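## Task

On the supply shelving, the second shelf counted from the bottom holds a parts box with a roll of labels resting on it. Move that box into the top tray of the cart. When finished, the label roll must still be on that second shelf without overhanging its front edge, and every other item from that shelf must also remain on it. Release the box and back the robot away at the end. The robot must not topple or be left leaning, or the task fails. Anything held in place only by the robot at the end does not count.

## Robot and tools

Robot: a simulated Hello Robot Stretch 3. It has one arm. The arm rides up and down a mast (lift) and telescopes out toward the robot's right side; it cannot reach forward, so to shift the gripper forward or back you drive the base. The base is 0.33 m long and 0.34 m wide, has two drive wheels, cannot move sideways, and turns in place about the point midway between the wheels, 0.05 m behind its front edge. With the arm pulled in and the wrist folded, a spin sweeps a 0.28 m radius; an unfolded level gripper reaches past that circle. Something may occasionally nudge a loose object.

Frames: the base frame sits on the floor between the drive wheels, x forward, y left, z up. hand_pose is reported in it, located where closed fingertips meet; with the wrist at zero its x axis points up, y back along the arm toward the mast, z toward the rear. Fingertips are 0.04 m round pads. Odometry frame is the base frame at scene start; base_odometry counts wheel rotation only, so slip appears as motion. Heading is positive leftward, -3.142 to 3.142.

execute_actions: argument actions is a list holding one action (or empty, which just reports state and images). An action may contain base, joints, or both, plus optional contact_limits; parts start together and may finish at different times. base takes exactly one key: translate_m, a relative drive in metres from the current base position, forward positive, -1 to 1; or rotate_rad, a relative in-place turn in radians, counter-clockwise (left) positive, -3.2 to 3.2. Base commands are measured from the position in the latest state report. joints is a dictionary of absolute targets by name: lift_m 0 to 1.1 (arm height on mast), arm_m 0 to 0.52 (extension), wrist_yaw_rad -1.345 to 4.42 (0 along the arm, positive toward the front, 3.0 folded over the base), wrist_pitch_rad -1.57 to 0.451 (0 level, negative tips fingers down), wrist_roll_rad -2.911 to 2.911 (0 fingers side by side, level), gripper_m -0.089 to 0.179 (larger is wider; real fingertip gap is smaller than the value, by 0.007 nearly closed and 0.025 fully open, zero below 0.007), head_pan_rad -3.953 to 1.73 (0 forward, positive left, -1.57 looks along the arm), head_tilt_rad -1.53 to 0.419 (negative looks down). Done tolerances: ±0.004 for lift, arm, gripper; ±0.02 for yaw, roll and head; ±0.05 for pitch. contact_limits accepts only arm_m: a motor_effort percentage (1 to 100) at which the arm motion halts with contact_stop (about -value when retracting); it also caps holding force until the next action; too small stops at once; values above the maximum are clipped. cameras lists head_camera, nav_camera, wrist_camera or all; omitted/null/all gives all, [] gives none. Any unknown key, unknown camera or out-of-range number rejects the whole call with no motion. One action never lasts more than 15 s. Omitted joints or base may still be driving toward earlier targets without the status showing it. If a result reports a stop, later motion, wait and finished_scene calls in that same reply are skipped.

wait: seconds 0 to 10; commands nothing and returns state and images. zoom_image: camera name and region [x0, y0, x1, y1] in pixels from the top-left of that camera's latest full image, at most 504 by 504. finished_scene: pass the current scene number; irreversible; it reports success and gives the next task. The simulation keeps running while you think, holding the last command.

Result lines: joint_positions; base_status and joint_status (done; off_target meaning it stopped short and may still push; contact_stop, time_out, torque_fault after which the old target is dropped). on_its_own covers uncommanded parts; its held at value is the held target, not the actual position. motor_effort is percent of maximum, positive toward larger joint values, peak in brackets; readings carry fixed biases and noise, and rest efforts outside range suggest pushing or carrying. Positive wheel effort pushes forward. lidar_m: 12 rough distances from the base origin, 30-degree sectors starting straight ahead and going counter-clockwise (4th left, 7th behind, 10th right), a single plane 0.17 m up, range 0.15 to 12, '-' means nothing; misses glass, thin legs, low objects; the robot's own body can block sectors 5, 6, 9, 10 when the lift is low. wrist_depth_mm (45 to 1000) and head_depth_mm (280 to 4000, image sideways) are 7x7 median depth grids from top left. base_tilt in degrees (forward, right positive) has a fixed bias up to about 4. turned_by_wheels and turned_by_imu give rotation since the last result.

Speed: the base is fast (0.30 m/s, 1.9 rad/s) only when stowed: lift_m under 0.30, arm_m under 0.03, wrist_yaw_rad over 2.54; otherwise 0.10 m/s and 0.63 rad/s.

Gripping: command gripper_m smaller than the object's width; to let go, open at least 0.02 beyond where contact happened. Neither reading nor status confirms a grasp. Over-squeezing triggers a force reduction, so objects can slip; resend a different value to regrip.

Safety: fold or unfold the wrist only with lift_m 0.32 to 0.95, wrist_pitch_rad -0.4 and roll near 0; once folded the lift may go down to 0.25. Keep pitch at -0.5 or lower when yaw is below -0.4. Arm and lift halt and go slack on firm contact; a slack lift may sink under load or keep pressing, and closing fingers on a surface raises it. Base, wrist and head push without stopping; wrist servos shut off for 10 s after sustained strain. Pushing an immovable thing with the gripper above about 0.45 m, repeating a push after a contact stop, or driving while holding or pressing something fixed can tip the robot, as can snagging on furniture, especially reversing. If leaning, undo the last move in small steps, free the gripper and lower lift_m to about 0.2. Avoid drops, slips, slams and hard impacts.

Each tool is called after "Emit:" as name(argument=value, ...), one argument or row to a line, values as JSON.

## Session

Emit:
execute_actions(
  actions=[],
)

Scene clock: 0.00 s.
base_odometry: x=+0.000 y=+0.000 heading=+0.000 (m, m, rad; odometry frame)
turned_by_wheels: +0.000 (rad since the last result)
turned_by_imu: +0.000 (rad since the last result)
base_tilt: forward=+0.3 right=-0.8 (deg)
lidar_m: 2.38 1.94 1.97 2.05 1.54 1.99 2.07 2.05 2.58 1.93 1.52 1.68
head_depth_mm: 2012 2156 2177 2179 2241 2222 2019 / 2033 2413 2453 2483 2491 2530 2119 / 2012 2685 2804 2785 2818 2827 2138 / 1985 2700 2689 2712 2695 2656 2153 / 1984 2484 2466 2503 2490 2507 2148 / 1962 2355 2365 2342 2336 2312 2180 / 1963 2179 2177 2195 2190 2214 2157
base_status: not commanded
joint_positions: lift_m=+0.483 arm_m=+0.001 wrist_yaw_rad=+2.995 wrist_pitch_rad=-0.533 wrist_roll_rad=+0.016 gripper_m=+0.037 head_pan_rad=-0.009 head_tilt_rad=-0.023
joint_status: not commanded
motor_effort: left_wheel=+0 right_wheel=+0 lift_m=+28 arm_m=+1 wrist_yaw_rad=+0 wrist_pitch_rad=+8 wrist_roll_rad=+0 gripper_m=+0 head_pan_rad=+0 head_tilt_rad=+3 (%)
hand_pose: x=+0.0093 y=+0.0600 z=+0.4710 quat_wxyz=(+0.237, +0.699, +0.134, +0.661) (m; base frame)
wrist_depth_mm: - - - - - - - / - - - - - - - / - - - - - - - / - - - - 961 945 951 / 879 886 - 854 853 799 792 / 746 741 - 719 - 703 678 / 651 639 - 617 601 601 597
pictures: head_camera (sideways: a quarter turn clockwise sets it upright), nav_camera (sideways: a quarter turn counterclockwise sets it upright), wrist_camera
Images, in order (width x height): head_camera 896x504, nav_camera 672x504, wrist_camera 644x364.

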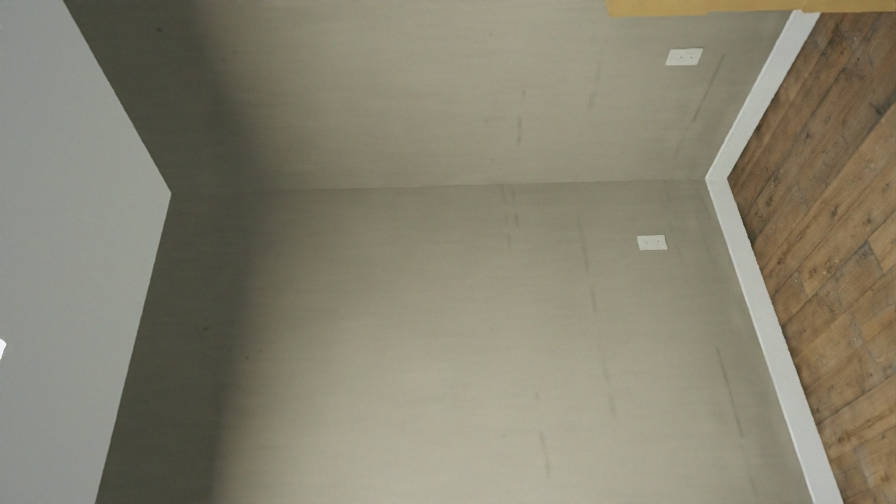

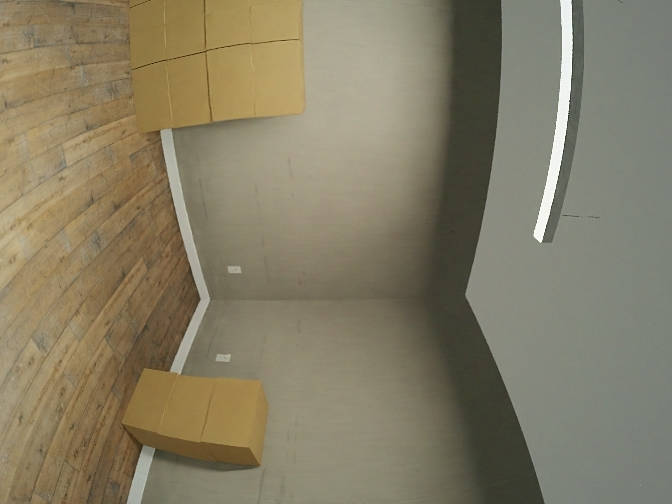

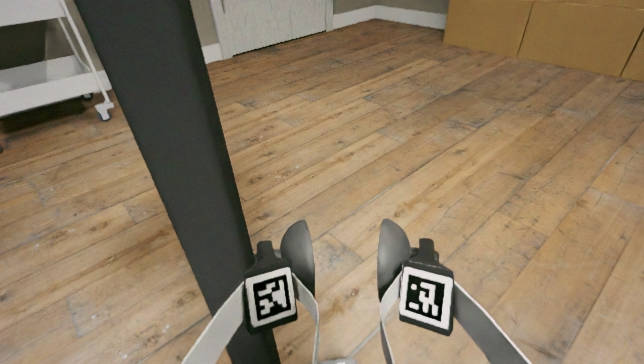

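Emit:
execute_actions(
  actions=[
    {"joints":{"head_pan_rad":-2.6,"head_tilt_rad":-0.3}},
  ],
  cameras=["nav_camera","head_camera"],
)

Emit:
execute_actions(
  actions=[
    {"joints":{"head_pan_rad":-3.9,"head_tilt_rad":-0.3}},
  ],
  cameras=["nav_camera","head_camera"],
)

Scene clock: 6.83 s.
base_odometry: x=+0.000 y=+0.000 heading=+0.000 (m, m, rad; odometry frame)
turned_by_wheels: +0.000 (rad since the last result)
turned_by_imu: -0.001 (rad since the last result)
base_tilt: forward=+0.3 right=-0.8 (deg)
lidar_m: 2.38 1.94 1.98 2.06 1.53 1.98 2.08 2.06 2.57 1.93 1.52 1.68
head_depth_mm: 2222 2354 2508 2627 2713 1922 1512 / 1998 2196 2200 2382 2405 1938 1513 / 2182 2266 2414 2531 2435 1937 1519 / 2170 2273 2423 2532 2546 1965 1547 / 2166 2265 2389 2360 2488 1984 1543 / 2164 2305 2439 2571 2713 1993 1539 / 2233 2320 2459 2624 2720 1984 1549
base_status: not commanded
joint_positions: lift_m=+0.483 arm_m=+0.001 wrist_yaw_rad=+2.995 wrist_pitch_rad=-0.533 wrist_roll_rad=+0.016 gripper_m=+0.037 head_pan_rad=-2.593 head_tilt_rad=-0.296
joint_status: all done
motor_effort: left_wheel=+0(0) right_wheel=+0(0) lift_m=+28(28) arm_m=+0(0) wrist_yaw_rad=-1(0) wrist_pitch_rad=+8(8) wrist_roll_rad=+0(0) gripper_m=-1(2) head_pan_rad=-4(47) head_tilt_rad=-2(20) (%)
hand_pose: x=+0.0093 y=+0.0600 z=+0.4710 quat_wxyz=(+0.237, +0.699, +0.134, +0.661) (m; base frame)
wrist_depth_mm: - - - - - - - / - - - - - - - / - - - - - - - / - - - - - 962 921 / 896 861 - 834 837 787 785 / 756 736 - 716 - 686 690 / 643 640 - 624 606 605 600
pictures: head_camera (sideways: a quarter turn clockwise sets it upright), nav_camera (sideways: a quarter turn counterclockwise sets it upright)
Images, in order (width x height): head_camera 896x504, nav_camera 672x504.

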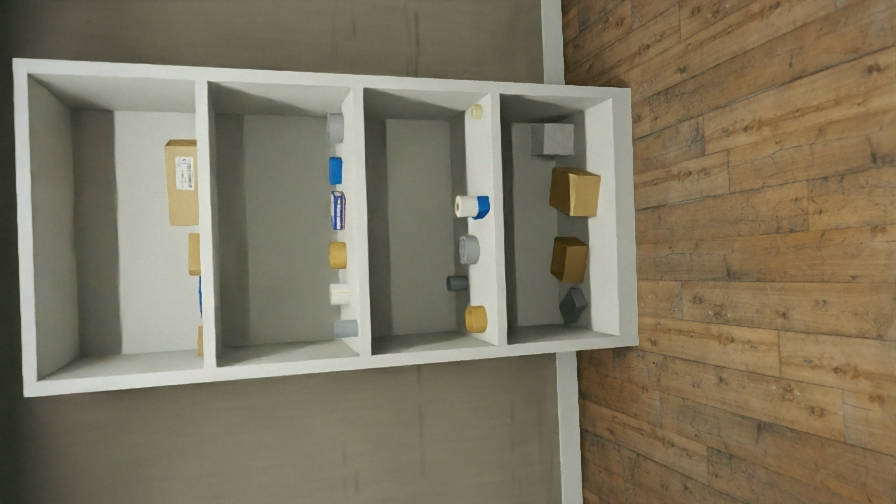

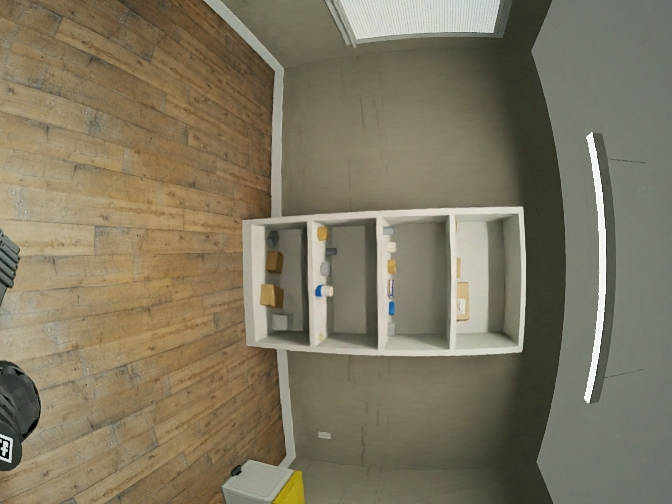

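Scene clock: 8.03 s.
base_odometry: x=+0.000 y=+0.000 heading=+0.000 (m, m, rad; odometry frame)
turned_by_wheels: +0.000 (rad since the last result)
turned_by_imu: +0.000 (rad since the last result)
base_tilt: forward=+0.3 right=-0.8 (deg)
lidar_m: 2.38 1.94 1.97 2.06 1.54 1.98 2.07 2.06 2.57 1.93 1.52 1.68
head_depth_mm: - - - - - - - / 1672 1766 1859 1920 1934 - - / 1708 1820 1885 1962 1994 1816 1520 / 1753 1856 1949 2104 2239 1975 1527 / 1787 1904 1993 2128 2278 1967 1521 / 1830 1962 2049 2190 2386 1994 1544 / 1879 1979 2105 2277 2425 2001 1540
base_status: not commanded
joint_positions: lift_m=+0.483 arm_m=+0.001 wrist_yaw_rad=+2.995 wrist_pitch_rad=-0.533 wrist_roll_rad=+0.016 gripper_m=+0.037 head_pan_rad=-3.893 head_tilt_rad=-0.296
joint_status: all done
motor_effort: left_wheel=+0(0) right_wheel=+0(1) lift_m=+28(28) arm_m=+1(0) wrist_yaw_rad=+0(0) wrist_pitch_rad=+8(8) wrist_roll_rad=+0(0) gripper_m=-1(1) head_pan_rad=-3(45) head_tilt_rad=-2(1) (%)
hand_pose: x=+0.0093 y=+0.0600 z=+0.4710 quat_wxyz=(+0.237, +0.699, +0.134, +0.661) (m; base frame)
wrist_depth_mm: - - - - - - - / - - - - - - - / - - - - - - - / - - - - 986 946 942 / 879 871 - 833 868 812 780 / 739 726 - 715 - 681 690 / 653 647 - 624 604 605 593
pictures: head_camera (sideways: a quarter turn clockwise sets it upright), nav_camera (sideways: a quarter turn counterclockwise sets it upright)
Images, in order (width x height): head_camera 896x504, nav_camera 672x504.

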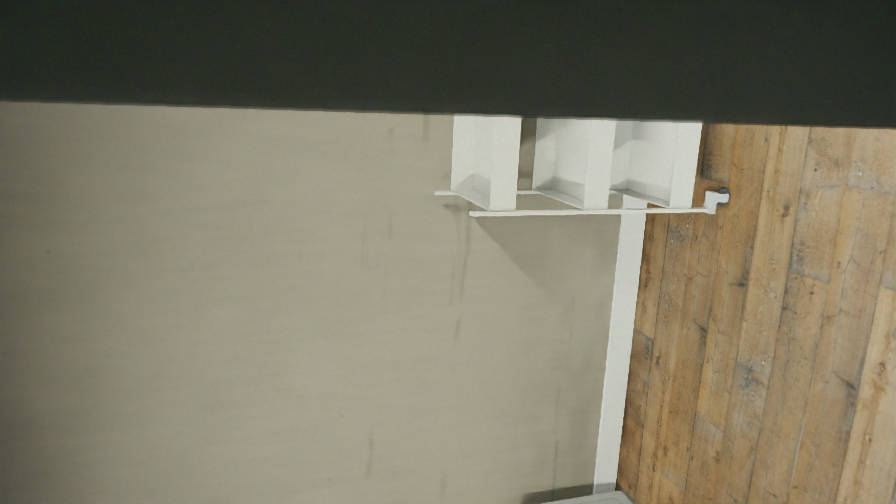

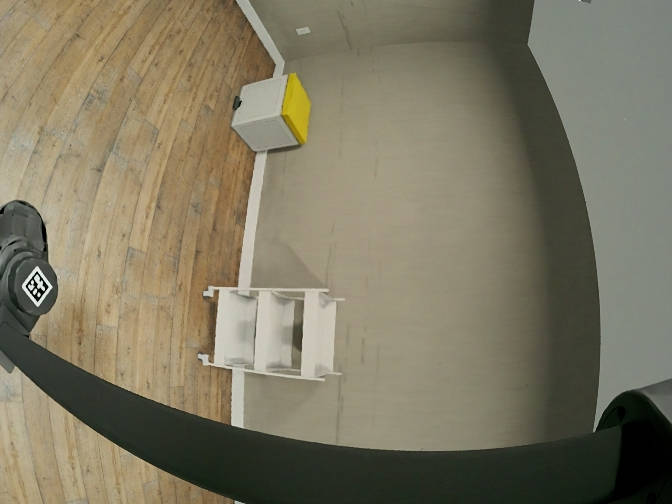

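Emit:
execute_actions(
  actions=[
    {"joints":{"lift_m":0.27,"wrist_pitch_rad":-0.4,"head_pan_rad":0,"head_tilt_rad":-0.4}},
  ],
  cameras=[],
)

Emit:
execute_actions(
  actions=[
    {"base":{"rotate_rad":-2.64}},
  ],
  cameras=[],
)

Emit:
execute_actions(
  actions=[
    {"base":{"translate_m":1.0}},
  ],
  cameras=["head_camera"],
)

Scene clock: 27.43 s.
base_odometry: x=+0.000 y=+0.000 heading=+0.000 (m, m, rad; odometry frame)
turned_by_wheels: +0.000 (rad since the last result)
turned_by_imu: -0.001 (rad since the last result)
base_tilt: forward=+0.2 right=-0.8 (deg)
lidar_m: 2.38 1.93 1.98 2.06 1.54 1.99 2.07 2.07 2.58 1.94 1.52 1.68
head_depth_mm: 1964 2064 2186 1996 1999 1734 1388 / 2163 2324 2494 2608 2274 1723 1391 / 2420 2566 2802 2947 2307 1728 1405 / 2336 2489 2710 2847 2332 1730 1398 / 2209 2346 2504 2669 2354 1754 1415 / 2073 2202 2324 2486 2337 1756 1423 / 1957 2057 2191 2342 2321 1777 1414
base_status: not commanded
joint_positions: lift_m=+0.270 arm_m=+0.001 wrist_yaw_rad=+2.995 wrist_pitch_rad=-0.424 wrist_roll_rad=+0.016 gripper_m=+0.037 head_pan_rad=-0.007 head_tilt_rad=-0.395
joint_status: all done
motor_effort: left_wheel=+0(0) right_wheel=-1(1) lift_m=+20(21) arm_m=-1(1) wrist_yaw_rad=+0(1) wrist_pitch_rad=+14(16) wrist_roll_rad=+0(0) gripper_m=+0(1) head_pan_rad=+3(46) head_tilt_rad=-2(11) (%)
hand_pose: x=+0.0115 y=+0.0751 z=+0.2817 quat_wxyz=(+0.200, +0.705, +0.096, +0.673) (m; base frame)
wrist_depth_mm: - - - - - - - / - - - - - - - / - - - - - 991 959 / 836 818 791 786 779 744 734 / 666 651 644 641 637 587 599 / 548 537 - 534 - 507 499 / 461 487 - - 432 434 428
pictures: none
No camera images: the call's "cameras" was empty. Leave "cameras" out to get every camera's image.

Scene clock: 30.27 s.
base_odometry: x=+0.000 y=+0.000 heading=-2.640 (m, m, rad; odometry frame)
turned_by_wheels: -2.640 (rad since the last result)
turned_by_imu: -2.561 (rad since the last result)
base_tilt: forward=+0.2 right=-0.8 (deg)
lidar_m: 2.06 2.59 1.92 1.52 1.84 2.37 1.94 1.99 2.04 1.53 1.99 2.07
head_depth_mm: 2196 2352 2551 2793 2287 1720 1384 / 2015 2108 2173 2468 2286 1734 1393 / 2095 2311 2486 2567 2278 1747 1388 / 2117 2271 2461 2529 2309 1756 1399 / 2101 2284 2423 2563 2311 1746 1404 / 2010 2178 2449 2705 2342 1756 1406 / 2128 2287 2486 2671 2335 1769 1416
base_status: done
joint_positions: lift_m=+0.270 arm_m=+0.001 wrist_yaw_rad=+2.995 wrist_pitch_rad=-0.424 wrist_roll_rad=+0.016 gripper_m=+0.037 head_pan_rad=-0.007 head_tilt_rad=-0.396
joint_status: not commanded
motor_effort: left_wheel=+2(8) right_wheel=-2(10) lift_m=+20(20) arm_m=+0(1) wrist_yaw_rad=-1(0) wrist_pitch_rad=+14(14) wrist_roll_rad=+0(0) gripper_m=+0(1) head_pan_rad=+3(3) head_tilt_rad=-2(2) (%)
hand_pose: x=+0.0115 y=+0.0751 z=+0.2817 quat_wxyz=(+0.200, +0.705, +0.096, +0.673) (m; base frame)
wrist_depth_mm: - - - - - - - / - - - - - - - / - - - - - - 960 / 830 827 813 787 768 743 740 / 666 651 644 632 636 599 591 / 544 533 - 533 - 497 499 / 466 488 - - 432 430 425
pictures: none
No camera images: the call's "cameras" was empty. Leave "cameras" out to get every camera's image.

Scene clock: 35.20 s.
base_odometry: x=-0.877 y=-0.481 heading=-2.640 (m, m, rad; odometry frame)
turned_by_wheels: +0.000 (rad since the last result)
turned_by_imu: -0.001 (rad since the last result)
base_tilt: forward=+0.2 right=-0.8 (deg)
lidar_m: 1.15 1.10 1.97 1.87 1.84 2.32 2.93 2.80 1.64 1.90 1.53 1.16
head_depth_mm: 1178 1333 1243 1417 1332 1481 1371 / 966 1354 1315 1598 1405 1616 1388 / 994 1356 1333 1582 1287 1499 1389 / 1057 1354 1347 1577 1354 1603 1401 / 1220 1347 1409 1557 1369 1596 1399 / 1216 1347 1404 1515 1318 1522 1385 / 1017 1130 1097 1095 1231 1712 1429
base_status: done
joint_positions: lift_m=+0.270 arm_m=+0.001 wrist_yaw_rad=+2.995 wrist_pitch_rad=-0.423 wrist_roll_rad=+0.016 gripper_m=+0.037 head_pan_rad=-0.007 head_tilt_rad=-0.396
joint_status: not commanded
motor_effort: left_wheel=+1(8) right_wheel=-3(8) lift_m=+21(21) arm_m=+0(0) wrist_yaw_rad=+1(0) wrist_pitch_rad=+14(14) wrist_roll_rad=+0(0) gripper_m=+0(0) head_pan_rad=+3(4) head_tilt_rad=-2(1) (%)
hand_pose: x=+0.0115 y=+0.0752 z=+0.2819 quat_wxyz=(+0.200, +0.705, +0.096, +0.673) (m; base frame)
wrist_depth_mm: - - - - - - - / - - - - - - - / - - - - - 990 958 / 837 821 791 782 765 753 730 / 680 652 647 634 639 596 595 / 544 537 - 534 - 502 495 / 467 483 - - 434 432 425
pictures: head_camera (sideways: a quarter turn clockwise sets it upright)
Images, in order (width x height): head_camera 896x504.

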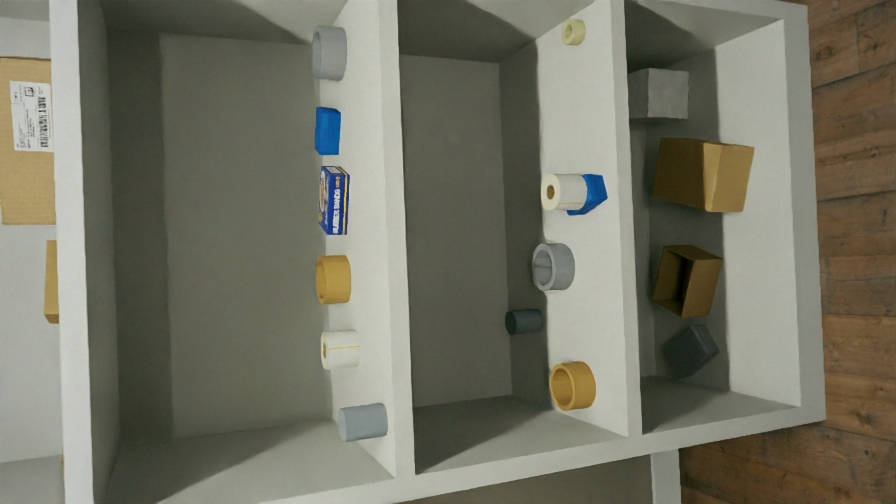

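Emit:
execute_actions(
  actions=[
    {"base":{"translate_m":0.5}},
  ],
  cameras=[],
)

Emit:
execute_actions(
  actions=[
    {"base":{"rotate_rad":1.63},"joints":{"head_pan_rad":-1.57,"head_tilt_rad":-0.8}},
  ],
  cameras=[],
)

Emit:
execute_actions(
  actions=[
    {"joints":{"lift_m":0.6}},
  ],
  cameras=[],
)

Emit:
execute_actions(
  actions=[
    {"joints":{"wrist_yaw_rad":0,"gripper_m":0.15}},
  ],
)

Scene clock: 44.60 s.
base_odometry: x=-1.315 y=-0.721 heading=-2.640 (m, m, rad; odometry frame)
turned_by_wheels: +0.000 (rad since the last result)
turned_by_imu: -0.002 (rad since the last result)
base_tilt: forward=+0.2 right=-0.7 (deg)
lidar_m: 0.67 0.65 1.41 1.90 1.93 2.58 3.41 2.18 1.89 1.44 1.48 0.67
head_depth_mm: 759 889 962 785 622 1009 816 / 741 890 958 789 627 1017 796 / 724 889 958 786 631 1019 779 / 706 882 953 797 635 1028 823 / 692 884 949 791 639 1018 823 / 677 881 949 753 645 1027 828 / 662 877 945 829 618 1006 829
base_status: done
joint_positions: lift_m=+0.270 arm_m=+0.001 wrist_yaw_rad=+2.995 wrist_pitch_rad=-0.423 wrist_roll_rad=+0.016 gripper_m=+0.037 head_pan_rad=-0.007 head_tilt_rad=-0.396
joint_status: not commanded
motor_effort: left_wheel=+1(8) right_wheel=-3(7) lift_m=+21(21) arm_m=+1(0) wrist_yaw_rad=+0(0) wrist_pitch_rad=+14(14) wrist_roll_rad=+0(0) gripper_m=-1(1) head_pan_rad=+3(3) head_tilt_rad=-2(1) (%)
hand_pose: x=+0.0115 y=+0.0752 z=+0.2819 quat_wxyz=(+0.200, +0.705, +0.096, +0.673) (m; base frame)
wrist_depth_mm: - - - - - - - / - - - - - - - / - - - - - - 971 / 853 839 819 778 768 747 674 / 678 651 636 635 642 605 579 / 543 535 - 530 - 501 491 / 469 488 - - 438 434 430
pictures: none
No camera images: the call's "cameras" was empty. Leave "cameras" out to get every camera's image.

Scene clock: 46.83 s.
base_odometry: x=-1.315 y=-0.721 heading=-1.010 (m, m, rad; odometry frame)
turned_by_wheels: +1.630 (rad since the last result)
turned_by_imu: +1.577 (rad since the last result)
base_tilt: forward=+0.3 right=-0.8 (deg)
lidar_m: 1.89 1.89 2.66 3.42 2.11 1.89 1.44 1.50 0.67 0.67 0.65 1.44
head_depth_mm: 821 670 1139 1049 943 1244 1129 / 840 673 1135 1050 951 1241 1135 / 839 679 1134 1056 950 1246 1141 / 825 682 1140 1023 951 1254 1148 / 845 688 1149 1071 955 1265 1146 / 842 671 1146 1072 963 1267 1152 / 855 696 866 972 942 1287 1161
base_status: done
joint_positions: lift_m=+0.270 arm_m=+0.001 wrist_yaw_rad=+2.995 wrist_pitch_rad=-0.423 wrist_roll_rad=+0.016 gripper_m=+0.037 head_pan_rad=-1.563 head_tilt_rad=-0.791
joint_status: all done
motor_effort: left_wheel=-1(6) right_wheel=+1(13) lift_m=+20(21) arm_m=-1(1) wrist_yaw_rad=+0(0) wrist_pitch_rad=+14(14) wrist_roll_rad=+0(0) gripper_m=-1(0) head_pan_rad=-4(47) head_tilt_rad=-6(29) (%)
hand_pose: x=+0.0115 y=+0.0752 z=+0.2819 quat_wxyz=(+0.200, +0.705, +0.096, +0.673) (m; base frame)
wrist_depth_mm: - - - - - - - / - - - - - - - / - - - - - - 975 / 846 828 784 788 780 754 741 / 667 649 646 644 632 605 597 / 545 531 - 533 - 505 495 / 460 481 - - 435 432 429
pictures: none
No camera images: the call's "cameras" was empty. Leave "cameras" out to get every camera's image.

Scene clock: 50.67 s.
base_odometry: x=-1.315 y=-0.721 heading=-1.010 (m, m, rad; odometry frame)
turned_by_wheels: +0.000 (rad since the last result)
turned_by_imu: -0.001 (rad since the last result)
base_tilt: forward=+0.2 right=-0.8 (deg)
lidar_m: 1.89 1.89 2.65 3.42 2.11 1.89 1.44 1.50 0.67 0.67 0.65 1.44
head_depth_mm: 825 670 1140 1053 948 1245 1176 / 838 677 1142 1057 944 1250 1192 / 839 678 1145 1055 949 1253 1181 / 825 685 1143 1026 956 1256 - / 841 690 1141 1064 953 1268 1148 / 840 672 1147 1070 963 1254 1141 / 856 697 871 974 943 1291 1156
base_status: not commanded
joint_positions: lift_m=+0.600 arm_m=+0.001 wrist_yaw_rad=+2.995 wrist_pitch_rad=-0.423 wrist_roll_rad=+0.016 gripper_m=+0.037 head_pan_rad=-1.563 head_tilt_rad=-0.791
joint_status: all done
motor_effort: left_wheel=-1(1) right_wheel=+2(2) lift_m=+35(33) arm_m=-1(1) wrist_yaw_rad=+0(0) wrist_pitch_rad=+13(14) wrist_roll_rad=+0(0) gripper_m=-1(1) head_pan_rad=-3(3) head_tilt_rad=-5(4) (%)
hand_pose: x=+0.0115 y=+0.0752 z=+0.6113 quat_wxyz=(+0.200, +0.705, +0.096, +0.673) (m; base frame)
wrist_depth_mm: - - - - - - - / - - - - - - - / - - - - - - - / - - - - - - - / - - - - - - - / 998 987 - 935 - 905 888 / 845 823 - 799 773 782 788
pictures: none
No camera images: the call's "cameras" was empty. Leave "cameras" out to get every camera's image.

Scene clock: 53.17 s.
base_odometry: x=-1.315 y=-0.721 heading=-1.010 (m, m, rad; odometry frame)
turned_by_wheels: +0.000 (rad since the last result)
turned_by_imu: -0.001 (rad since the last result)
base_tilt: forward=+0.3 right=-0.8 (deg)
lidar_m: 1.90 1.89 2.64 3.43 2.11 1.89 1.44 1.50 0.67 0.67 0.65 1.45
head_depth_mm: 820 673 1142 1055 941 1245 1174 / 836 675 1137 1056 948 1251 1189 / 842 680 1141 1057 950 1256 - / 826 684 1143 1021 957 1251 1133 / 836 689 1149 1064 963 1255 1148 / 844 670 1146 1074 962 1267 1149 / 858 697 868 972 943 1282 1155
base_status: not commanded
joint_positions: lift_m=+0.600 arm_m=+0.001 wrist_yaw_rad=+0.002 wrist_pitch_rad=-0.423 wrist_roll_rad=+0.016 gripper_m=+0.150 head_pan_rad=-1.563 head_tilt_rad=-0.791
joint_status: all done
motor_effort: left_wheel=-1(1) right_wheel=+2(2) lift_m=+35(35) arm_m=-1(0) wrist_yaw_rad=-2(2) wrist_pitch_rad=+13(13) wrist_roll_rad=+0(0) gripper_m=-1(83) head_pan_rad=-4(3) head_tilt_rad=-5(4) (%)
hand_pose: x=-0.0211 y=-0.3700 z=+0.6113 quat_wxyz=(+0.686, +0.148, -0.696, -0.149) (m; base frame)
wrist_depth_mm: 446 636 686 687 687 669 609 / 444 633 723 735 699 710 606 / 430 476 540 482 364 500 483 / 402 410 396 387 369 376 364 / 403 523 933 941 912 764 577 / 471 - 809 827 709 783 553 / 825 682 723 727 643 697 630
pictures: head_camera (sideways: a quarter turn clockwise sets it upright), nav_camera (sideways: a quarter turn counterclockwise sets it upright), wrist_camera
Images, in order (width x height): head_camera 896x504, nav_camera 672x504, wrist_camera 644x364.

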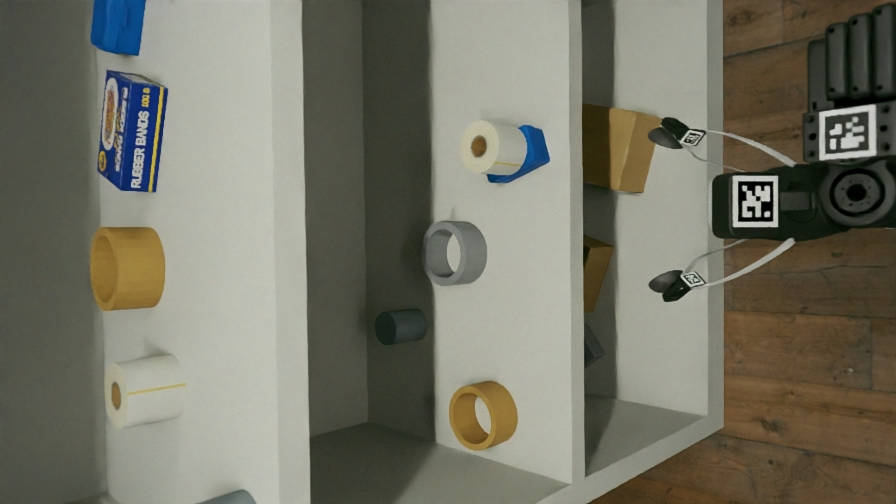

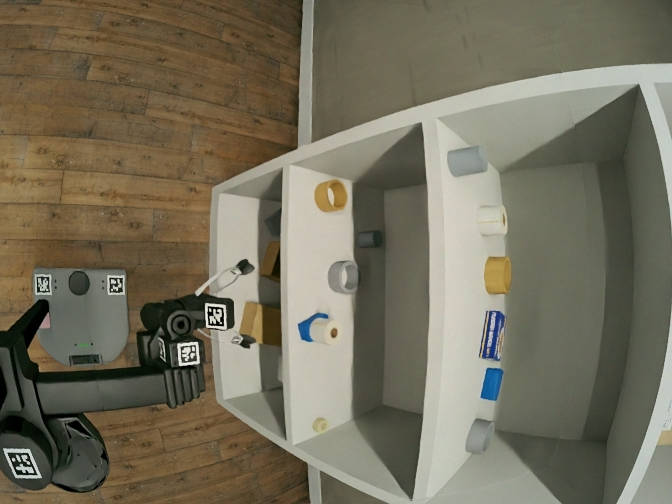

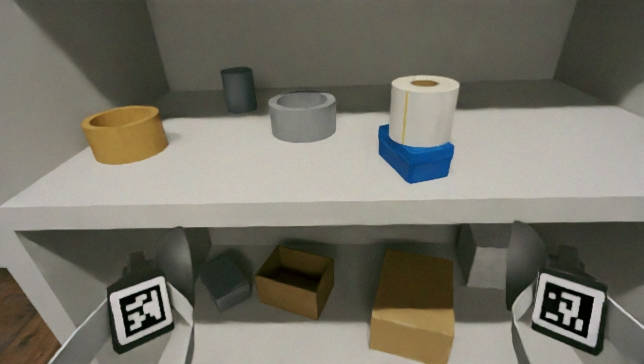

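Emit:
execute_actions(
  actions=[
    {"base":{"translate_m":-0.10},"joints":{"wrist_pitch_rad":-0.1,"lift_m":0.56,"arm_m":0.1}},
  ],
  cameras=["head_camera","wrist_camera"],
)

Scene clock: 62.33 s.
base_odometry: x=-1.368 y=-0.637 heading=-1.010 (m, m, rad; odometry frame)
turned_by_wheels: +0.000 (rad since the last result)
turned_by_imu: -0.001 (rad since the last result)
base_tilt: forward=+0.2 right=-0.7 (deg)
lidar_m: 2.00 1.96 2.77 3.42 1.97 1.81 1.34 1.50 0.67 0.65 0.71 1.45
head_depth_mm: 835 670 1093 1051 942 1240 1159 / 829 677 1141 1055 946 1264 1105 / 839 677 1146 1061 953 - 1119 / 838 682 1143 1057 954 1258 1144 / 838 689 1143 1027 958 1260 1147 / 841 692 1141 1068 964 1261 1148 / 841 677 1116 1077 966 1246 1150
base_status: done
joint_positions: lift_m=+0.560 arm_m=+0.100 wrist_yaw_rad=+0.001 wrist_pitch_rad=-0.126 wrist_roll_rad=+0.016 gripper_m=+0.150 head_pan_rad=-1.563 head_tilt_rad=-0.791
joint_status: all done
motor_effort: left_wheel=-1(5) right_wheel=+2(4) lift_m=+20(27) arm_m=+4(3) wrist_yaw_rad=-2(1) wrist_pitch_rad=+16(17) wrist_roll_rad=+0(0) gripper_m=-1(0) head_pan_rad=-3(3) head_tilt_rad=-4(4) (%)
hand_pose: x=-0.0213 y=-0.4959 z=+0.6429 quat_wxyz=(+0.700, +0.045, -0.711, -0.045) (m; base frame)
wrist_depth_mm: 564 612 607 609 592 588 478 / 570 637 635 621 615 610 475 / 553 659 659 645 634 633 477 / 548 679 680 668 660 642 480 / 477 514 414 266 476 475 440 / 367 - 357 270 348 345 358 / 296 270 281 267 275 272 249
pictures: head_camera (sideways: a quarter turn clockwise sets it upright), wrist_camera
Images, in order (width x height): head_camera 896x504, wrist_camera 644x364.

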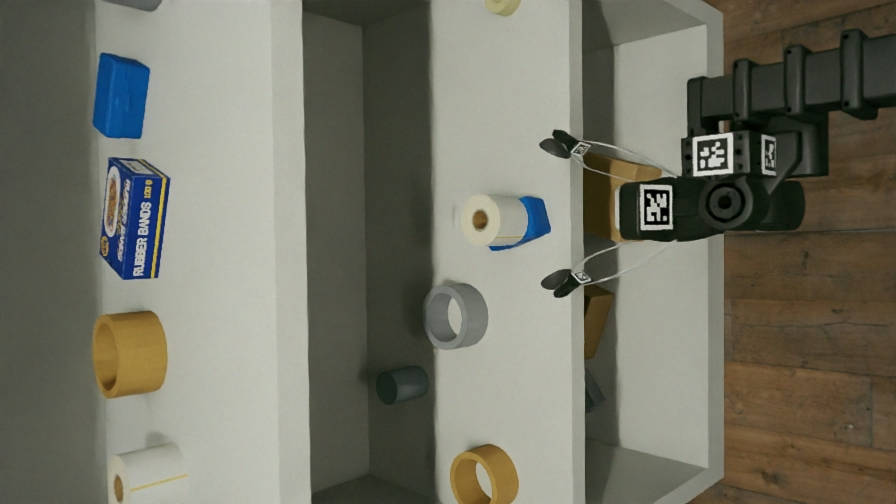

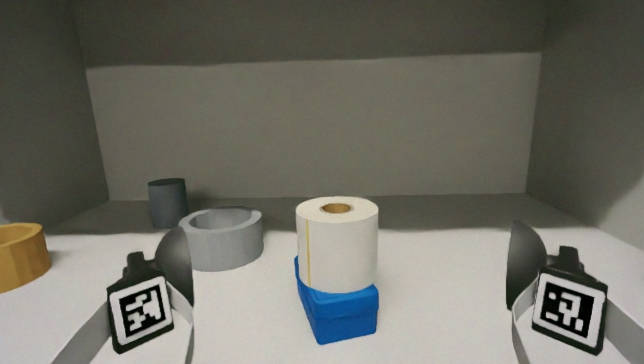

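Emit:
execute_actions(
  actions=[
    {"base":{"translate_m":0.005},"joints":{"lift_m":0.54,"arm_m":0.18}},
  ],
  cameras=["head_camera","wrist_camera"],
)

Scene clock: 72.80 s.
base_odometry: x=-1.366 y=-0.641 heading=-1.010 (m, m, rad; odometry frame)
turned_by_wheels: +0.000 (rad since the last result)
turned_by_imu: -0.001 (rad since the last result)
base_tilt: forward=+0.2 right=-0.8 (deg)
lidar_m: 1.99 1.96 2.77 3.40 1.97 1.81 1.35 1.50 0.67 0.65 0.70 1.45
head_depth_mm: 836 672 1113 1046 945 1243 1155 / 822 675 1138 1053 925 - 1144 / 839 675 1147 1056 910 1253 1142 / 838 683 1151 1061 930 1252 1143 / 841 688 1144 1036 964 1258 1150 / 843 693 1153 1067 968 1266 1150 / 840 672 1105 1076 965 1244 1159
base_status: done
joint_positions: lift_m=+0.540 arm_m=+0.180 wrist_yaw_rad=+0.001 wrist_pitch_rad=-0.125 wrist_roll_rad=+0.016 gripper_m=+0.150 head_pan_rad=-1.563 head_tilt_rad=-0.791
joint_status: all done
motor_effort: left_wheel=-1(2) right_wheel=+2(9) lift_m=+20(21) arm_m=+4(4) wrist_yaw_rad=+0(1) wrist_pitch_rad=+15(16) wrist_roll_rad=+0(0) gripper_m=+0(1) head_pan_rad=-3(3) head_tilt_rad=-4(3) (%)
hand_pose: x=-0.0213 y=-0.5759 z=+0.6230 quat_wxyz=(+0.700, +0.044, -0.711, -0.045) (m; base frame)
wrist_depth_mm: 546 534 532 522 531 521 477 / 546 561 558 545 542 534 480 / 549 581 572 565 559 558 478 / 557 588 594 579 578 577 483 / 474 440 385 192 371 426 416 / 333 - 307 182 282 311 319 / 269 241 252 188 234 243 224
pictures: head_camera (sideways: a quarter turn clockwise sets it upright), wrist_camera
Images, in order (width x height): head_camera 896x504, wrist_camera 644x364.

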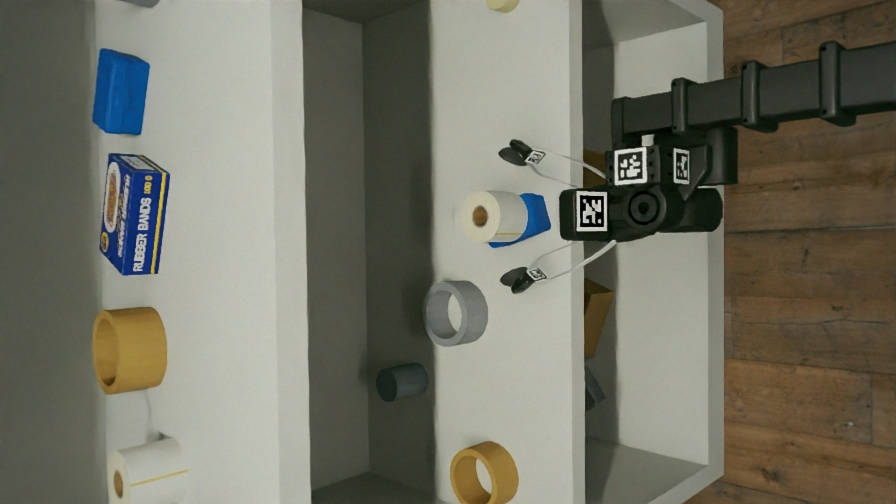

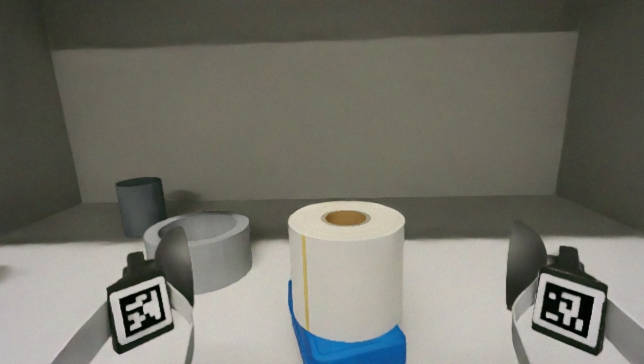

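Emit:
execute_actions(
  actions=[
    {"joints":{"lift_m":0.525,"arm_m":0.225}},
  ],
  cameras=["head_camera","wrist_camera"],
)

Scene clock: 80.00 s.
base_odometry: x=-1.366 y=-0.641 heading=-1.010 (m, m, rad; odometry frame)
turned_by_wheels: +0.000 (rad since the last result)
turned_by_imu: -0.001 (rad since the last result)
base_tilt: forward=+0.2 right=-0.7 (deg)
lidar_m: 2.00 1.96 2.78 3.43 1.97 1.81 1.35 1.50 0.67 0.65 0.71 1.45
head_depth_mm: 835 670 1111 1050 944 1247 1145 / 820 675 1139 1049 928 1242 1121 / 838 680 1148 1061 927 1254 1142 / 839 681 1147 1066 956 1255 1143 / 836 689 1147 1032 957 1263 1144 / 840 690 1147 1070 958 1257 1155 / 840 674 1105 1075 963 1239 1151
base_status: not commanded
joint_positions: lift_m=+0.525 arm_m=+0.225 wrist_yaw_rad=+0.001 wrist_pitch_rad=-0.125 wrist_roll_rad=+0.016 gripper_m=+0.150 head_pan_rad=-1.563 head_tilt_rad=-0.791
joint_status: all done
motor_effort: left_wheel=-1(1) right_wheel=+2(2) lift_m=+20(18) arm_m=+3(5) wrist_yaw_rad=+0(0) wrist_pitch_rad=+15(15) wrist_roll_rad=+0(0) gripper_m=-1(0) head_pan_rad=-4(4) head_tilt_rad=-5(4) (%)
hand_pose: x=-0.0213 y=-0.6210 z=+0.6081 quat_wxyz=(+0.700, +0.044, -0.711, -0.045) (m; base frame)
wrist_depth_mm: 499 503 495 484 479 476 468 / 515 507 512 503 493 502 478 / 533 528 531 527 510 516 480 / 541 552 548 542 532 529 485 / 425 343 338 144 167 386 378 / 303 - 280 132 140 281 293 / 245 220 230 138 147 221 203
pictures: head_camera (sideways: a quarter turn clockwise sets it upright), wrist_camera
Images, in order (width x height): head_camera 896x504, wrist_camera 644x364.

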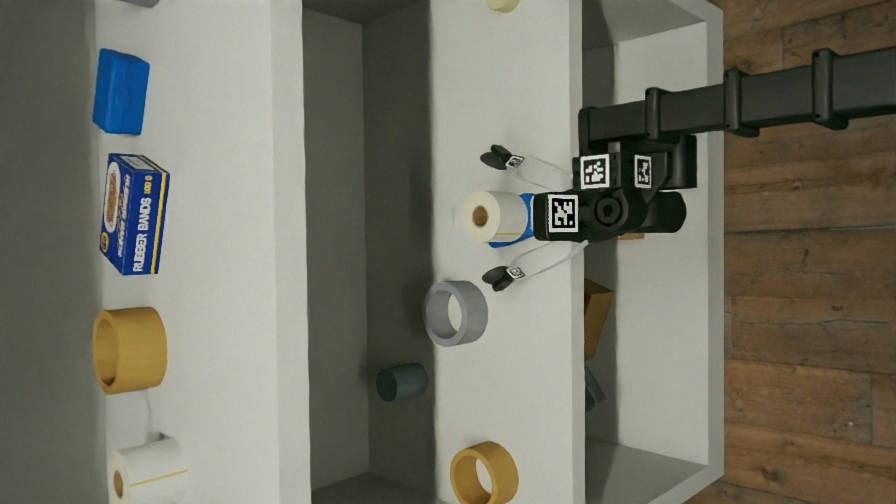

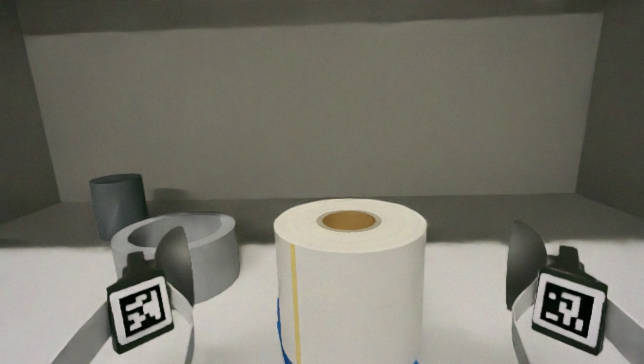

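Looks well placed. Close.

Emit:
execute_actions(
  actions=[
    {"joints":{"gripper_m":0.04}},
  ],
  cameras=["wrist_camera"],
)

Emit:
execute_actions(
  actions=[
    {"joints":{"lift_m":0.55}},
  ],
  cameras=["head_camera","wrist_camera"],
)

Scene clock: 86.80 s.
base_odometry: x=-1.366 y=-0.641 heading=-1.010 (m, m, rad; odometry frame)
turned_by_wheels: +0.000 (rad since the last result)
turned_by_imu: -0.001 (rad since the last result)
base_tilt: forward=+0.1 right=-0.8 (deg)
lidar_m: 1.99 1.96 2.77 3.41 1.98 1.81 1.35 1.50 0.67 0.65 0.71 1.45
head_depth_mm: 840 670 1125 1052 945 1243 1144 / 821 674 1143 1051 927 1248 1117 / 838 681 1139 1061 925 1250 1138 / 839 683 1146 1067 954 1252 1142 / 838 687 1143 1034 955 1266 1145 / 838 691 1141 1069 958 1266 1141 / 842 673 1108 1074 970 1237 1153
base_status: not commanded
joint_positions: lift_m=+0.525 arm_m=+0.225 wrist_yaw_rad=-0.001 wrist_pitch_rad=-0.125 wrist_roll_rad=+0.016 gripper_m=+0.041 head_pan_rad=-1.563 head_tilt_rad=-0.791
joint_status: all done
motor_effort: left_wheel=-2(1) right_wheel=+2(3) lift_m=+20(20) arm_m=+4(4) wrist_yaw_rad=+2(1) wrist_pitch_rad=+15(15) wrist_roll_rad=+0(0) gripper_m=-14(90) head_pan_rad=-3(4) head_tilt_rad=-4(5) (%)
hand_pose: x=-0.0218 y=-0.6210 z=+0.6081 quat_wxyz=(+0.700, +0.044, -0.711, -0.045) (m; base frame)
wrist_depth_mm: 501 496 490 490 483 477 465 / 514 514 505 502 498 492 479 / 531 539 527 518 520 514 484 / 545 541 540 534 532 527 482 / 421 332 336 142 151 383 377 / 302 260 - 129 133 288 277 / 235 233 220 135 145 213 219
pictures: wrist_camera
Images, in order (width x height): wrist_camera 644x364.

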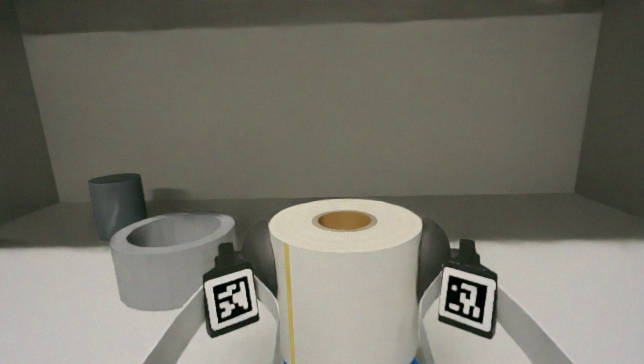

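Scene clock: 87.80 s.
base_odometry: x=-1.366 y=-0.641 heading=-1.010 (m, m, rad; odometry frame)
turned_by_wheels: +0.000 (rad since the last result)
turned_by_imu: +0.000 (rad since the last result)
base_tilt: forward=+0.3 right=-0.9 (deg)
lidar_m: 1.99 1.97 2.77 3.43 1.97 1.81 1.34 1.50 0.67 0.65 0.71 1.45
head_depth_mm: 835 671 1117 1046 941 1242 1135 / 821 672 1149 1057 925 - 1131 / 836 679 1143 1058 924 1244 1142 / 839 684 1143 1062 955 1250 1142 / 836 689 1139 1034 959 1258 1149 / 835 694 1147 1065 959 1269 1148 / 839 672 1110 1079 967 1248 1156
base_status: not commanded
joint_positions: lift_m=+0.550 arm_m=+0.225 wrist_yaw_rad=-0.001 wrist_pitch_rad=-0.129 wrist_roll_rad=+0.016 gripper_m=+0.041 head_pan_rad=-1.563 head_tilt_rad=-0.791
joint_status: all done
motor_effort: left_wheel=-1(1) right_wheel=+3(3) lift_m=+36(40) arm_m=+4(4) wrist_yaw_rad=+3(1) wrist_pitch_rad=+17(17) wrist_roll_rad=+0(0) gripper_m=-14(14) head_pan_rad=-3(4) head_tilt_rad=-5(4) (%)
hand_pose: x=-0.0218 y=-0.6208 z=+0.6316 quat_wxyz=(+0.700, +0.045, -0.711, -0.046) (m; base frame)
wrist_depth_mm: 501 495 490 484 476 477 471 / 519 516 508 500 499 500 484 / 533 535 529 523 518 517 476 / 548 552 552 540 541 540 488 / 489 398 500 143 151 438 426 / 349 267 - 129 132 331 320 / 270 265 252 135 144 245 251
pictures: head_camera (sideways: a quarter turn clockwise sets it upright), wrist_camera
Images, in order (width x height): head_camera 896x504, wrist_camera 644x364.

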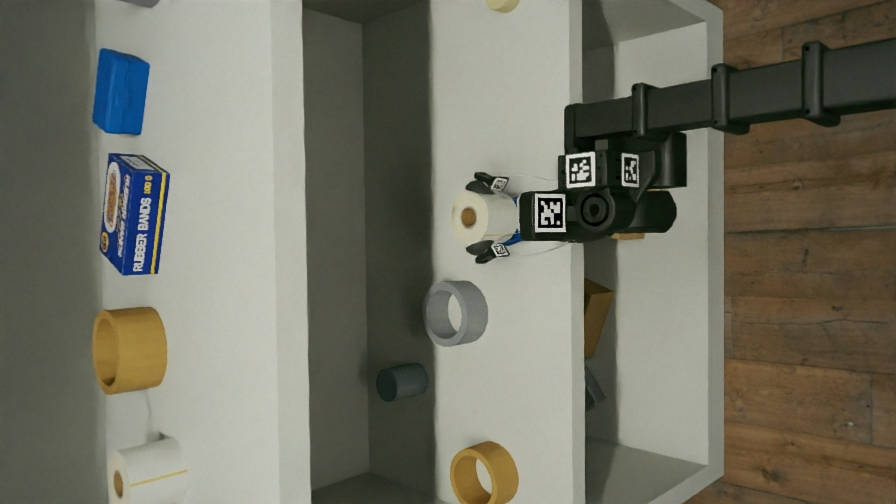

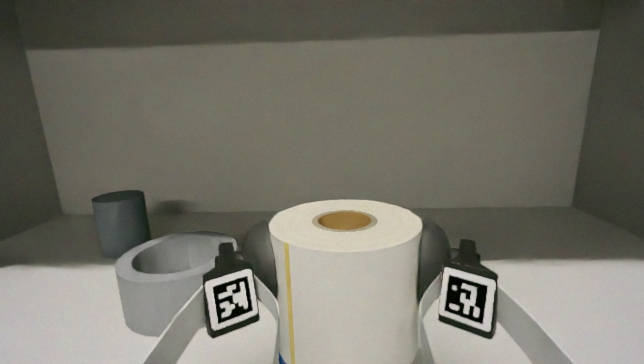

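Emit:
execute_actions(
  actions=[
    {"base":{"translate_m":-0.17},"joints":{"arm_m":0.30}},
  ],
  cameras=[],
)

Emit:
execute_actions(
  actions=[
    {"joints":{"lift_m":0.502}},
  ],
  cameras=["head_camera","wrist_camera"],
)

Scene clock: 98.47 s.
base_odometry: x=-1.456 y=-0.497 heading=-1.010 (m, m, rad; odometry frame)
turned_by_wheels: +0.000 (rad since the last result)
turned_by_imu: -0.001 (rad since the last result)
base_tilt: forward=+0.3 right=-0.7 (deg)
lidar_m: 2.16 2.11 2.88 3.41 1.73 1.68 1.18 1.22 0.59 0.63 0.80 0.82
head_depth_mm: 714 642 639 784 1404 1291 1136 / 823 673 931 1023 940 - 1127 / 837 679 1136 1090 1334 1250 1141 / 838 684 1145 1052 1096 1255 1143 / 838 688 1137 1067 939 1261 1141 / 838 694 1141 1040 962 1261 1145 / 835 697 1150 1045 970 1266 1156
base_status: done
joint_positions: lift_m=+0.550 arm_m=+0.300 wrist_yaw_rad=-0.001 wrist_pitch_rad=-0.129 wrist_roll_rad=+0.016 gripper_m=+0.041 head_pan_rad=-1.563 head_tilt_rad=-0.791
joint_status: all done
motor_effort: left_wheel=-1(4) right_wheel=+2(4) lift_m=+36(36) arm_m=+4(4) wrist_yaw_rad=+0(0) wrist_pitch_rad=+17(17) wrist_roll_rad=+0(0) gripper_m=-13(14) head_pan_rad=-4(3) head_tilt_rad=-5(5) (%)
hand_pose: x=-0.0216 y=-0.6958 z=+0.6316 quat_wxyz=(+0.700, +0.045, -0.711, -0.046) (m; base frame)
wrist_depth_mm: 424 426 421 420 414 404 266 / 443 439 440 430 425 403 265 / 459 456 448 445 437 410 265 / 479 474 471 464 457 412 268 / 483 478 481 142 151 385 270 / 346 343 - 130 132 329 271 / 268 267 253 135 144 245 247
pictures: none
No camera images: the call's "cameras" was empty. Leave "cameras" out to get every camera's image.

Scene clock: 99.73 s.
base_odometry: x=-1.456 y=-0.497 heading=-1.010 (m, m, rad; odometry frame)
turned_by_wheels: +0.000 (rad since the last result)
turned_by_imu: +0.000 (rad since the last result)
base_tilt: forward=+0.3 right=-0.7 (deg)
lidar_m: 2.16 2.10 2.87 3.41 1.73 1.68 1.18 1.22 0.59 0.64 0.80 0.82
head_depth_mm: 712 642 641 784 1410 1296 1132 / 819 674 932 1023 943 1226 1116 / 836 678 1137 1063 - 1248 1138 / 839 684 1141 1078 956 1253 1146 / 838 689 1147 1067 935 1267 1149 / 840 691 1146 1042 964 1257 1149 / 842 696 1149 1043 969 1267 1153
base_status: not commanded
joint_positions: lift_m=+0.502 arm_m=+0.300 wrist_yaw_rad=-0.001 wrist_pitch_rad=-0.129 wrist_roll_rad=+0.016 gripper_m=+0.041 head_pan_rad=-1.563 head_tilt_rad=-0.791
joint_status: all done
motor_effort: left_wheel=-1(1) right_wheel=+3(2) lift_m=+21(31) arm_m=+4(4) wrist_yaw_rad=+1(0) wrist_pitch_rad=+17(17) wrist_roll_rad=+0(0) gripper_m=-14(14) head_pan_rad=-3(4) head_tilt_rad=-4(4) (%)
hand_pose: x=-0.0216 y=-0.6957 z=+0.5841 quat_wxyz=(+0.700, +0.045, -0.711, -0.047) (m; base frame)
wrist_depth_mm: 423 425 420 414 410 406 266 / 444 435 436 431 426 407 267 / 459 459 450 448 441 408 268 / 472 468 464 458 459 411 267 / 355 350 368 142 152 323 271 / 254 249 - 129 133 242 232 / 198 196 185 135 145 179 185
pictures: head_camera (sideways: a quarter turn clockwise sets it upright), wrist_camera
Images, in order (width x height): head_camera 896x504, wrist_camera 644x364.

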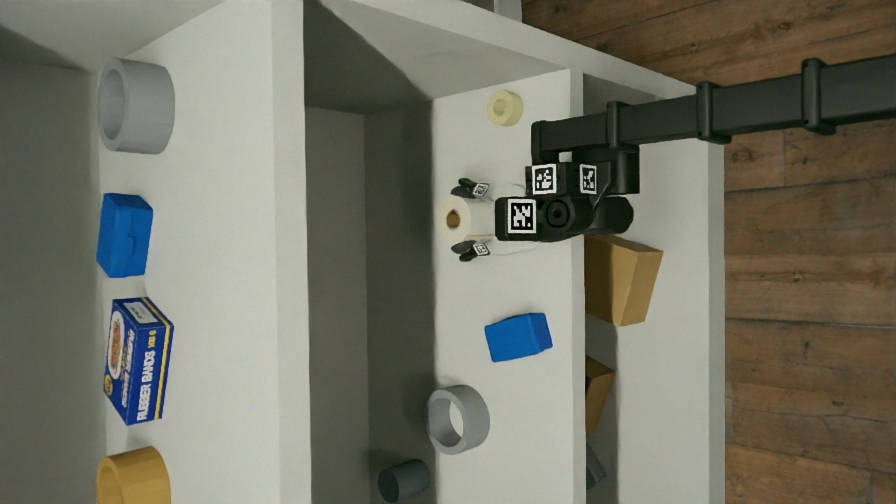

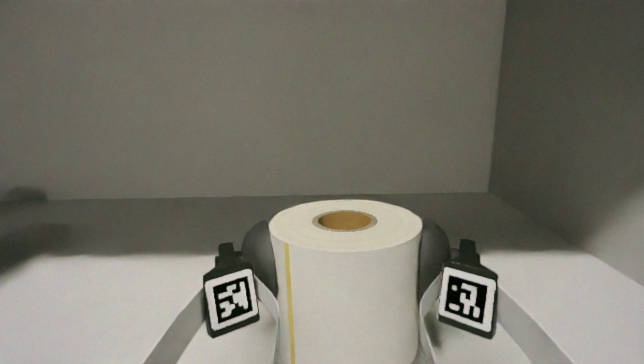

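Emit:
execute_actions(
  actions=[
    {"joints":{"lift_m":0.492}},
  ],
  cameras=[],
)

Emit:
execute_actions(
  actions=[
    {"joints":{"lift_m":0.486}},
  ],
  cameras=["wrist_camera"],
)

Scene clock: 106.40 s.
base_odometry: x=-1.456 y=-0.497 heading=-1.010 (m, m, rad; odometry frame)
turned_by_wheels: +0.000 (rad since the last result)
turned_by_imu: -0.001 (rad since the last result)
base_tilt: forward=+0.3 right=-0.8 (deg)
lidar_m: 2.16 2.11 2.87 3.41 1.74 1.67 1.18 1.22 0.59 0.64 0.80 0.82
head_depth_mm: 716 640 640 782 1407 1290 1135 / 821 674 933 1026 942 1229 1143 / 837 675 1141 1061 - 1249 1147 / 838 684 1142 1064 1223 1248 1148 / 838 691 1148 1068 934 1256 1147 / 841 692 1142 1041 966 1262 1147 / 840 700 1149 1050 966 1265 1150
base_status: not commanded
joint_positions: lift_m=+0.492 arm_m=+0.300 wrist_yaw_rad=-0.001 wrist_pitch_rad=-0.129 wrist_roll_rad=+0.016 gripper_m=+0.041 head_pan_rad=-1.563 head_tilt_rad=-0.791
joint_status: all done
motor_effort: left_wheel=-1(1) right_wheel=+2(2) lift_m=+21(21) arm_m=+3(3) wrist_yaw_rad=+1(0) wrist_pitch_rad=+17(18) wrist_roll_rad=+0(0) gripper_m=-13(13) head_pan_rad=-4(4) head_tilt_rad=-5(5) (%)
hand_pose: x=-0.0216 y=-0.6957 z=+0.5740 quat_wxyz=(+0.700, +0.045, -0.711, -0.047) (m; base frame)
wrist_depth_mm: 428 425 415 412 410 401 267 / 440 441 434 429 427 407 266 / 458 457 456 447 440 408 269 / 474 467 465 459 456 385 268 / 332 324 340 142 151 302 256 / 234 231 - 130 132 224 215 / 183 181 171 135 144 166 171
pictures: none
No camera images: the call's "cameras" was empty. Leave "cameras" out to get every camera's image.

Scene clock: 107.03 s.
base_odometry: x=-1.456 y=-0.497 heading=-1.010 (m, m, rad; odometry frame)
turned_by_wheels: +0.000 (rad since the last result)
turned_by_imu: +0.000 (rad since the last result)
base_tilt: forward=+0.3 right=-0.8 (deg)
lidar_m: 2.16 2.11 2.89 3.41 1.73 1.68 1.18 1.22 0.59 0.64 0.80 0.82
head_depth_mm: 719 641 640 783 1403 1283 1136 / 819 677 932 1029 942 1228 - / 834 678 1141 1057 - 1251 1140 / 841 682 1150 1065 1233 1254 1146 / 837 689 1144 1069 932 1257 1137 / 834 693 1147 1040 965 1253 1148 / 837 697 1142 1047 965 1267 1151
base_status: not commanded
joint_positions: lift_m=+0.486 arm_m=+0.300 wrist_yaw_rad=-0.001 wrist_pitch_rad=-0.129 wrist_roll_rad=+0.016 gripper_m=+0.041 head_pan_rad=-1.563 head_tilt_rad=-0.791
joint_status: all done
motor_effort: left_wheel=-1(1) right_wheel=+2(2) lift_m=+20(20) arm_m=+4(3) wrist_yaw_rad=+1(1) wrist_pitch_rad=+17(18) wrist_roll_rad=+0(0) gripper_m=-13(15) head_pan_rad=-3(4) head_tilt_rad=-5(4) (%)
hand_pose: x=-0.0216 y=-0.6958 z=+0.5682 quat_wxyz=(+0.700, +0.045, -0.711, -0.046) (m; base frame)
wrist_depth_mm: 425 424 419 421 413 405 266 / 446 444 432 429 423 408 267 / 461 453 449 451 446 407 265 / 473 468 456 459 448 381 267 / 317 309 323 142 151 284 254 / 225 221 - 129 133 214 206 / 174 173 163 135 145 158 162
pictures: wrist_camera
Images, in order (width x height): wrist_camera 644x364.

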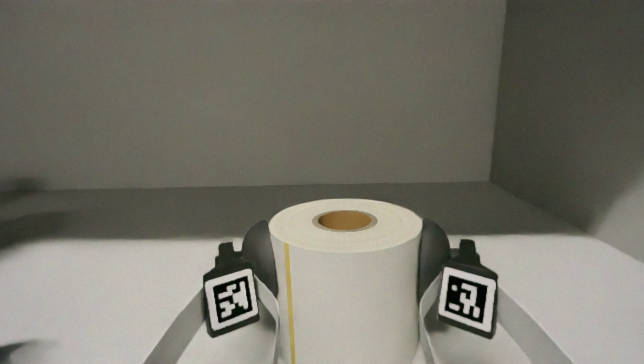

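Emit:
execute_actions(
  actions=[
    {"joints":{"lift_m":0.480}},
  ],
  cameras=[],
)

Scene clock: 110.57 s.
base_odometry: x=-1.456 y=-0.497 heading=-1.010 (m, m, rad; odometry frame)
turned_by_wheels: +0.000 (rad since the last result)
turned_by_imu: -0.001 (rad since the last result)
base_tilt: forward=+0.2 right=-0.7 (deg)
lidar_m: 2.16 2.11 2.88 3.41 1.73 1.68 1.17 1.22 0.59 0.64 0.80 0.82
head_depth_mm: 714 641 638 783 1413 1301 1138 / 820 676 930 1027 941 1210 - / 835 680 1141 1053 - 1258 1142 / 835 683 1143 1062 1217 1252 1144 / 840 686 1139 1064 940 1255 1152 / 838 694 1148 1039 965 1269 1152 / 835 698 1149 1048 966 1266 1153
base_status: not commanded
joint_positions: lift_m=+0.480 arm_m=+0.300 wrist_yaw_rad=-0.001 wrist_pitch_rad=-0.109 wrist_roll_rad=+0.016 gripper_m=+0.041 head_pan_rad=-1.563 head_tilt_rad=-0.791
joint_status: all done
motor_effort: left_wheel=-1(1) right_wheel=+3(3) lift_m=+19(18) arm_m=+4(3) wrist_yaw_rad=+0(1) wrist_pitch_rad=+5(17) wrist_roll_rad=+0(0) gripper_m=-14(13) head_pan_rad=-4(3) head_tilt_rad=-5(4) (%)
hand_pose: x=-0.0216 y=-0.6969 z=+0.5674 quat_wxyz=(+0.701, +0.038, -0.711, -0.039) (m; base frame)
wrist_depth_mm: 435 431 422 416 413 407 264 / 442 441 437 438 429 408 267 / 467 453 451 445 443 410 266 / 471 475 465 453 453 385 271 / 325 317 335 142 151 291 255 / 226 223 - 130 132 215 207 / 174 173 162 135 144 157 163
pictures: none
No camera images: the call's "cameras" was empty. Leave "cameras" out to get every camera's image.


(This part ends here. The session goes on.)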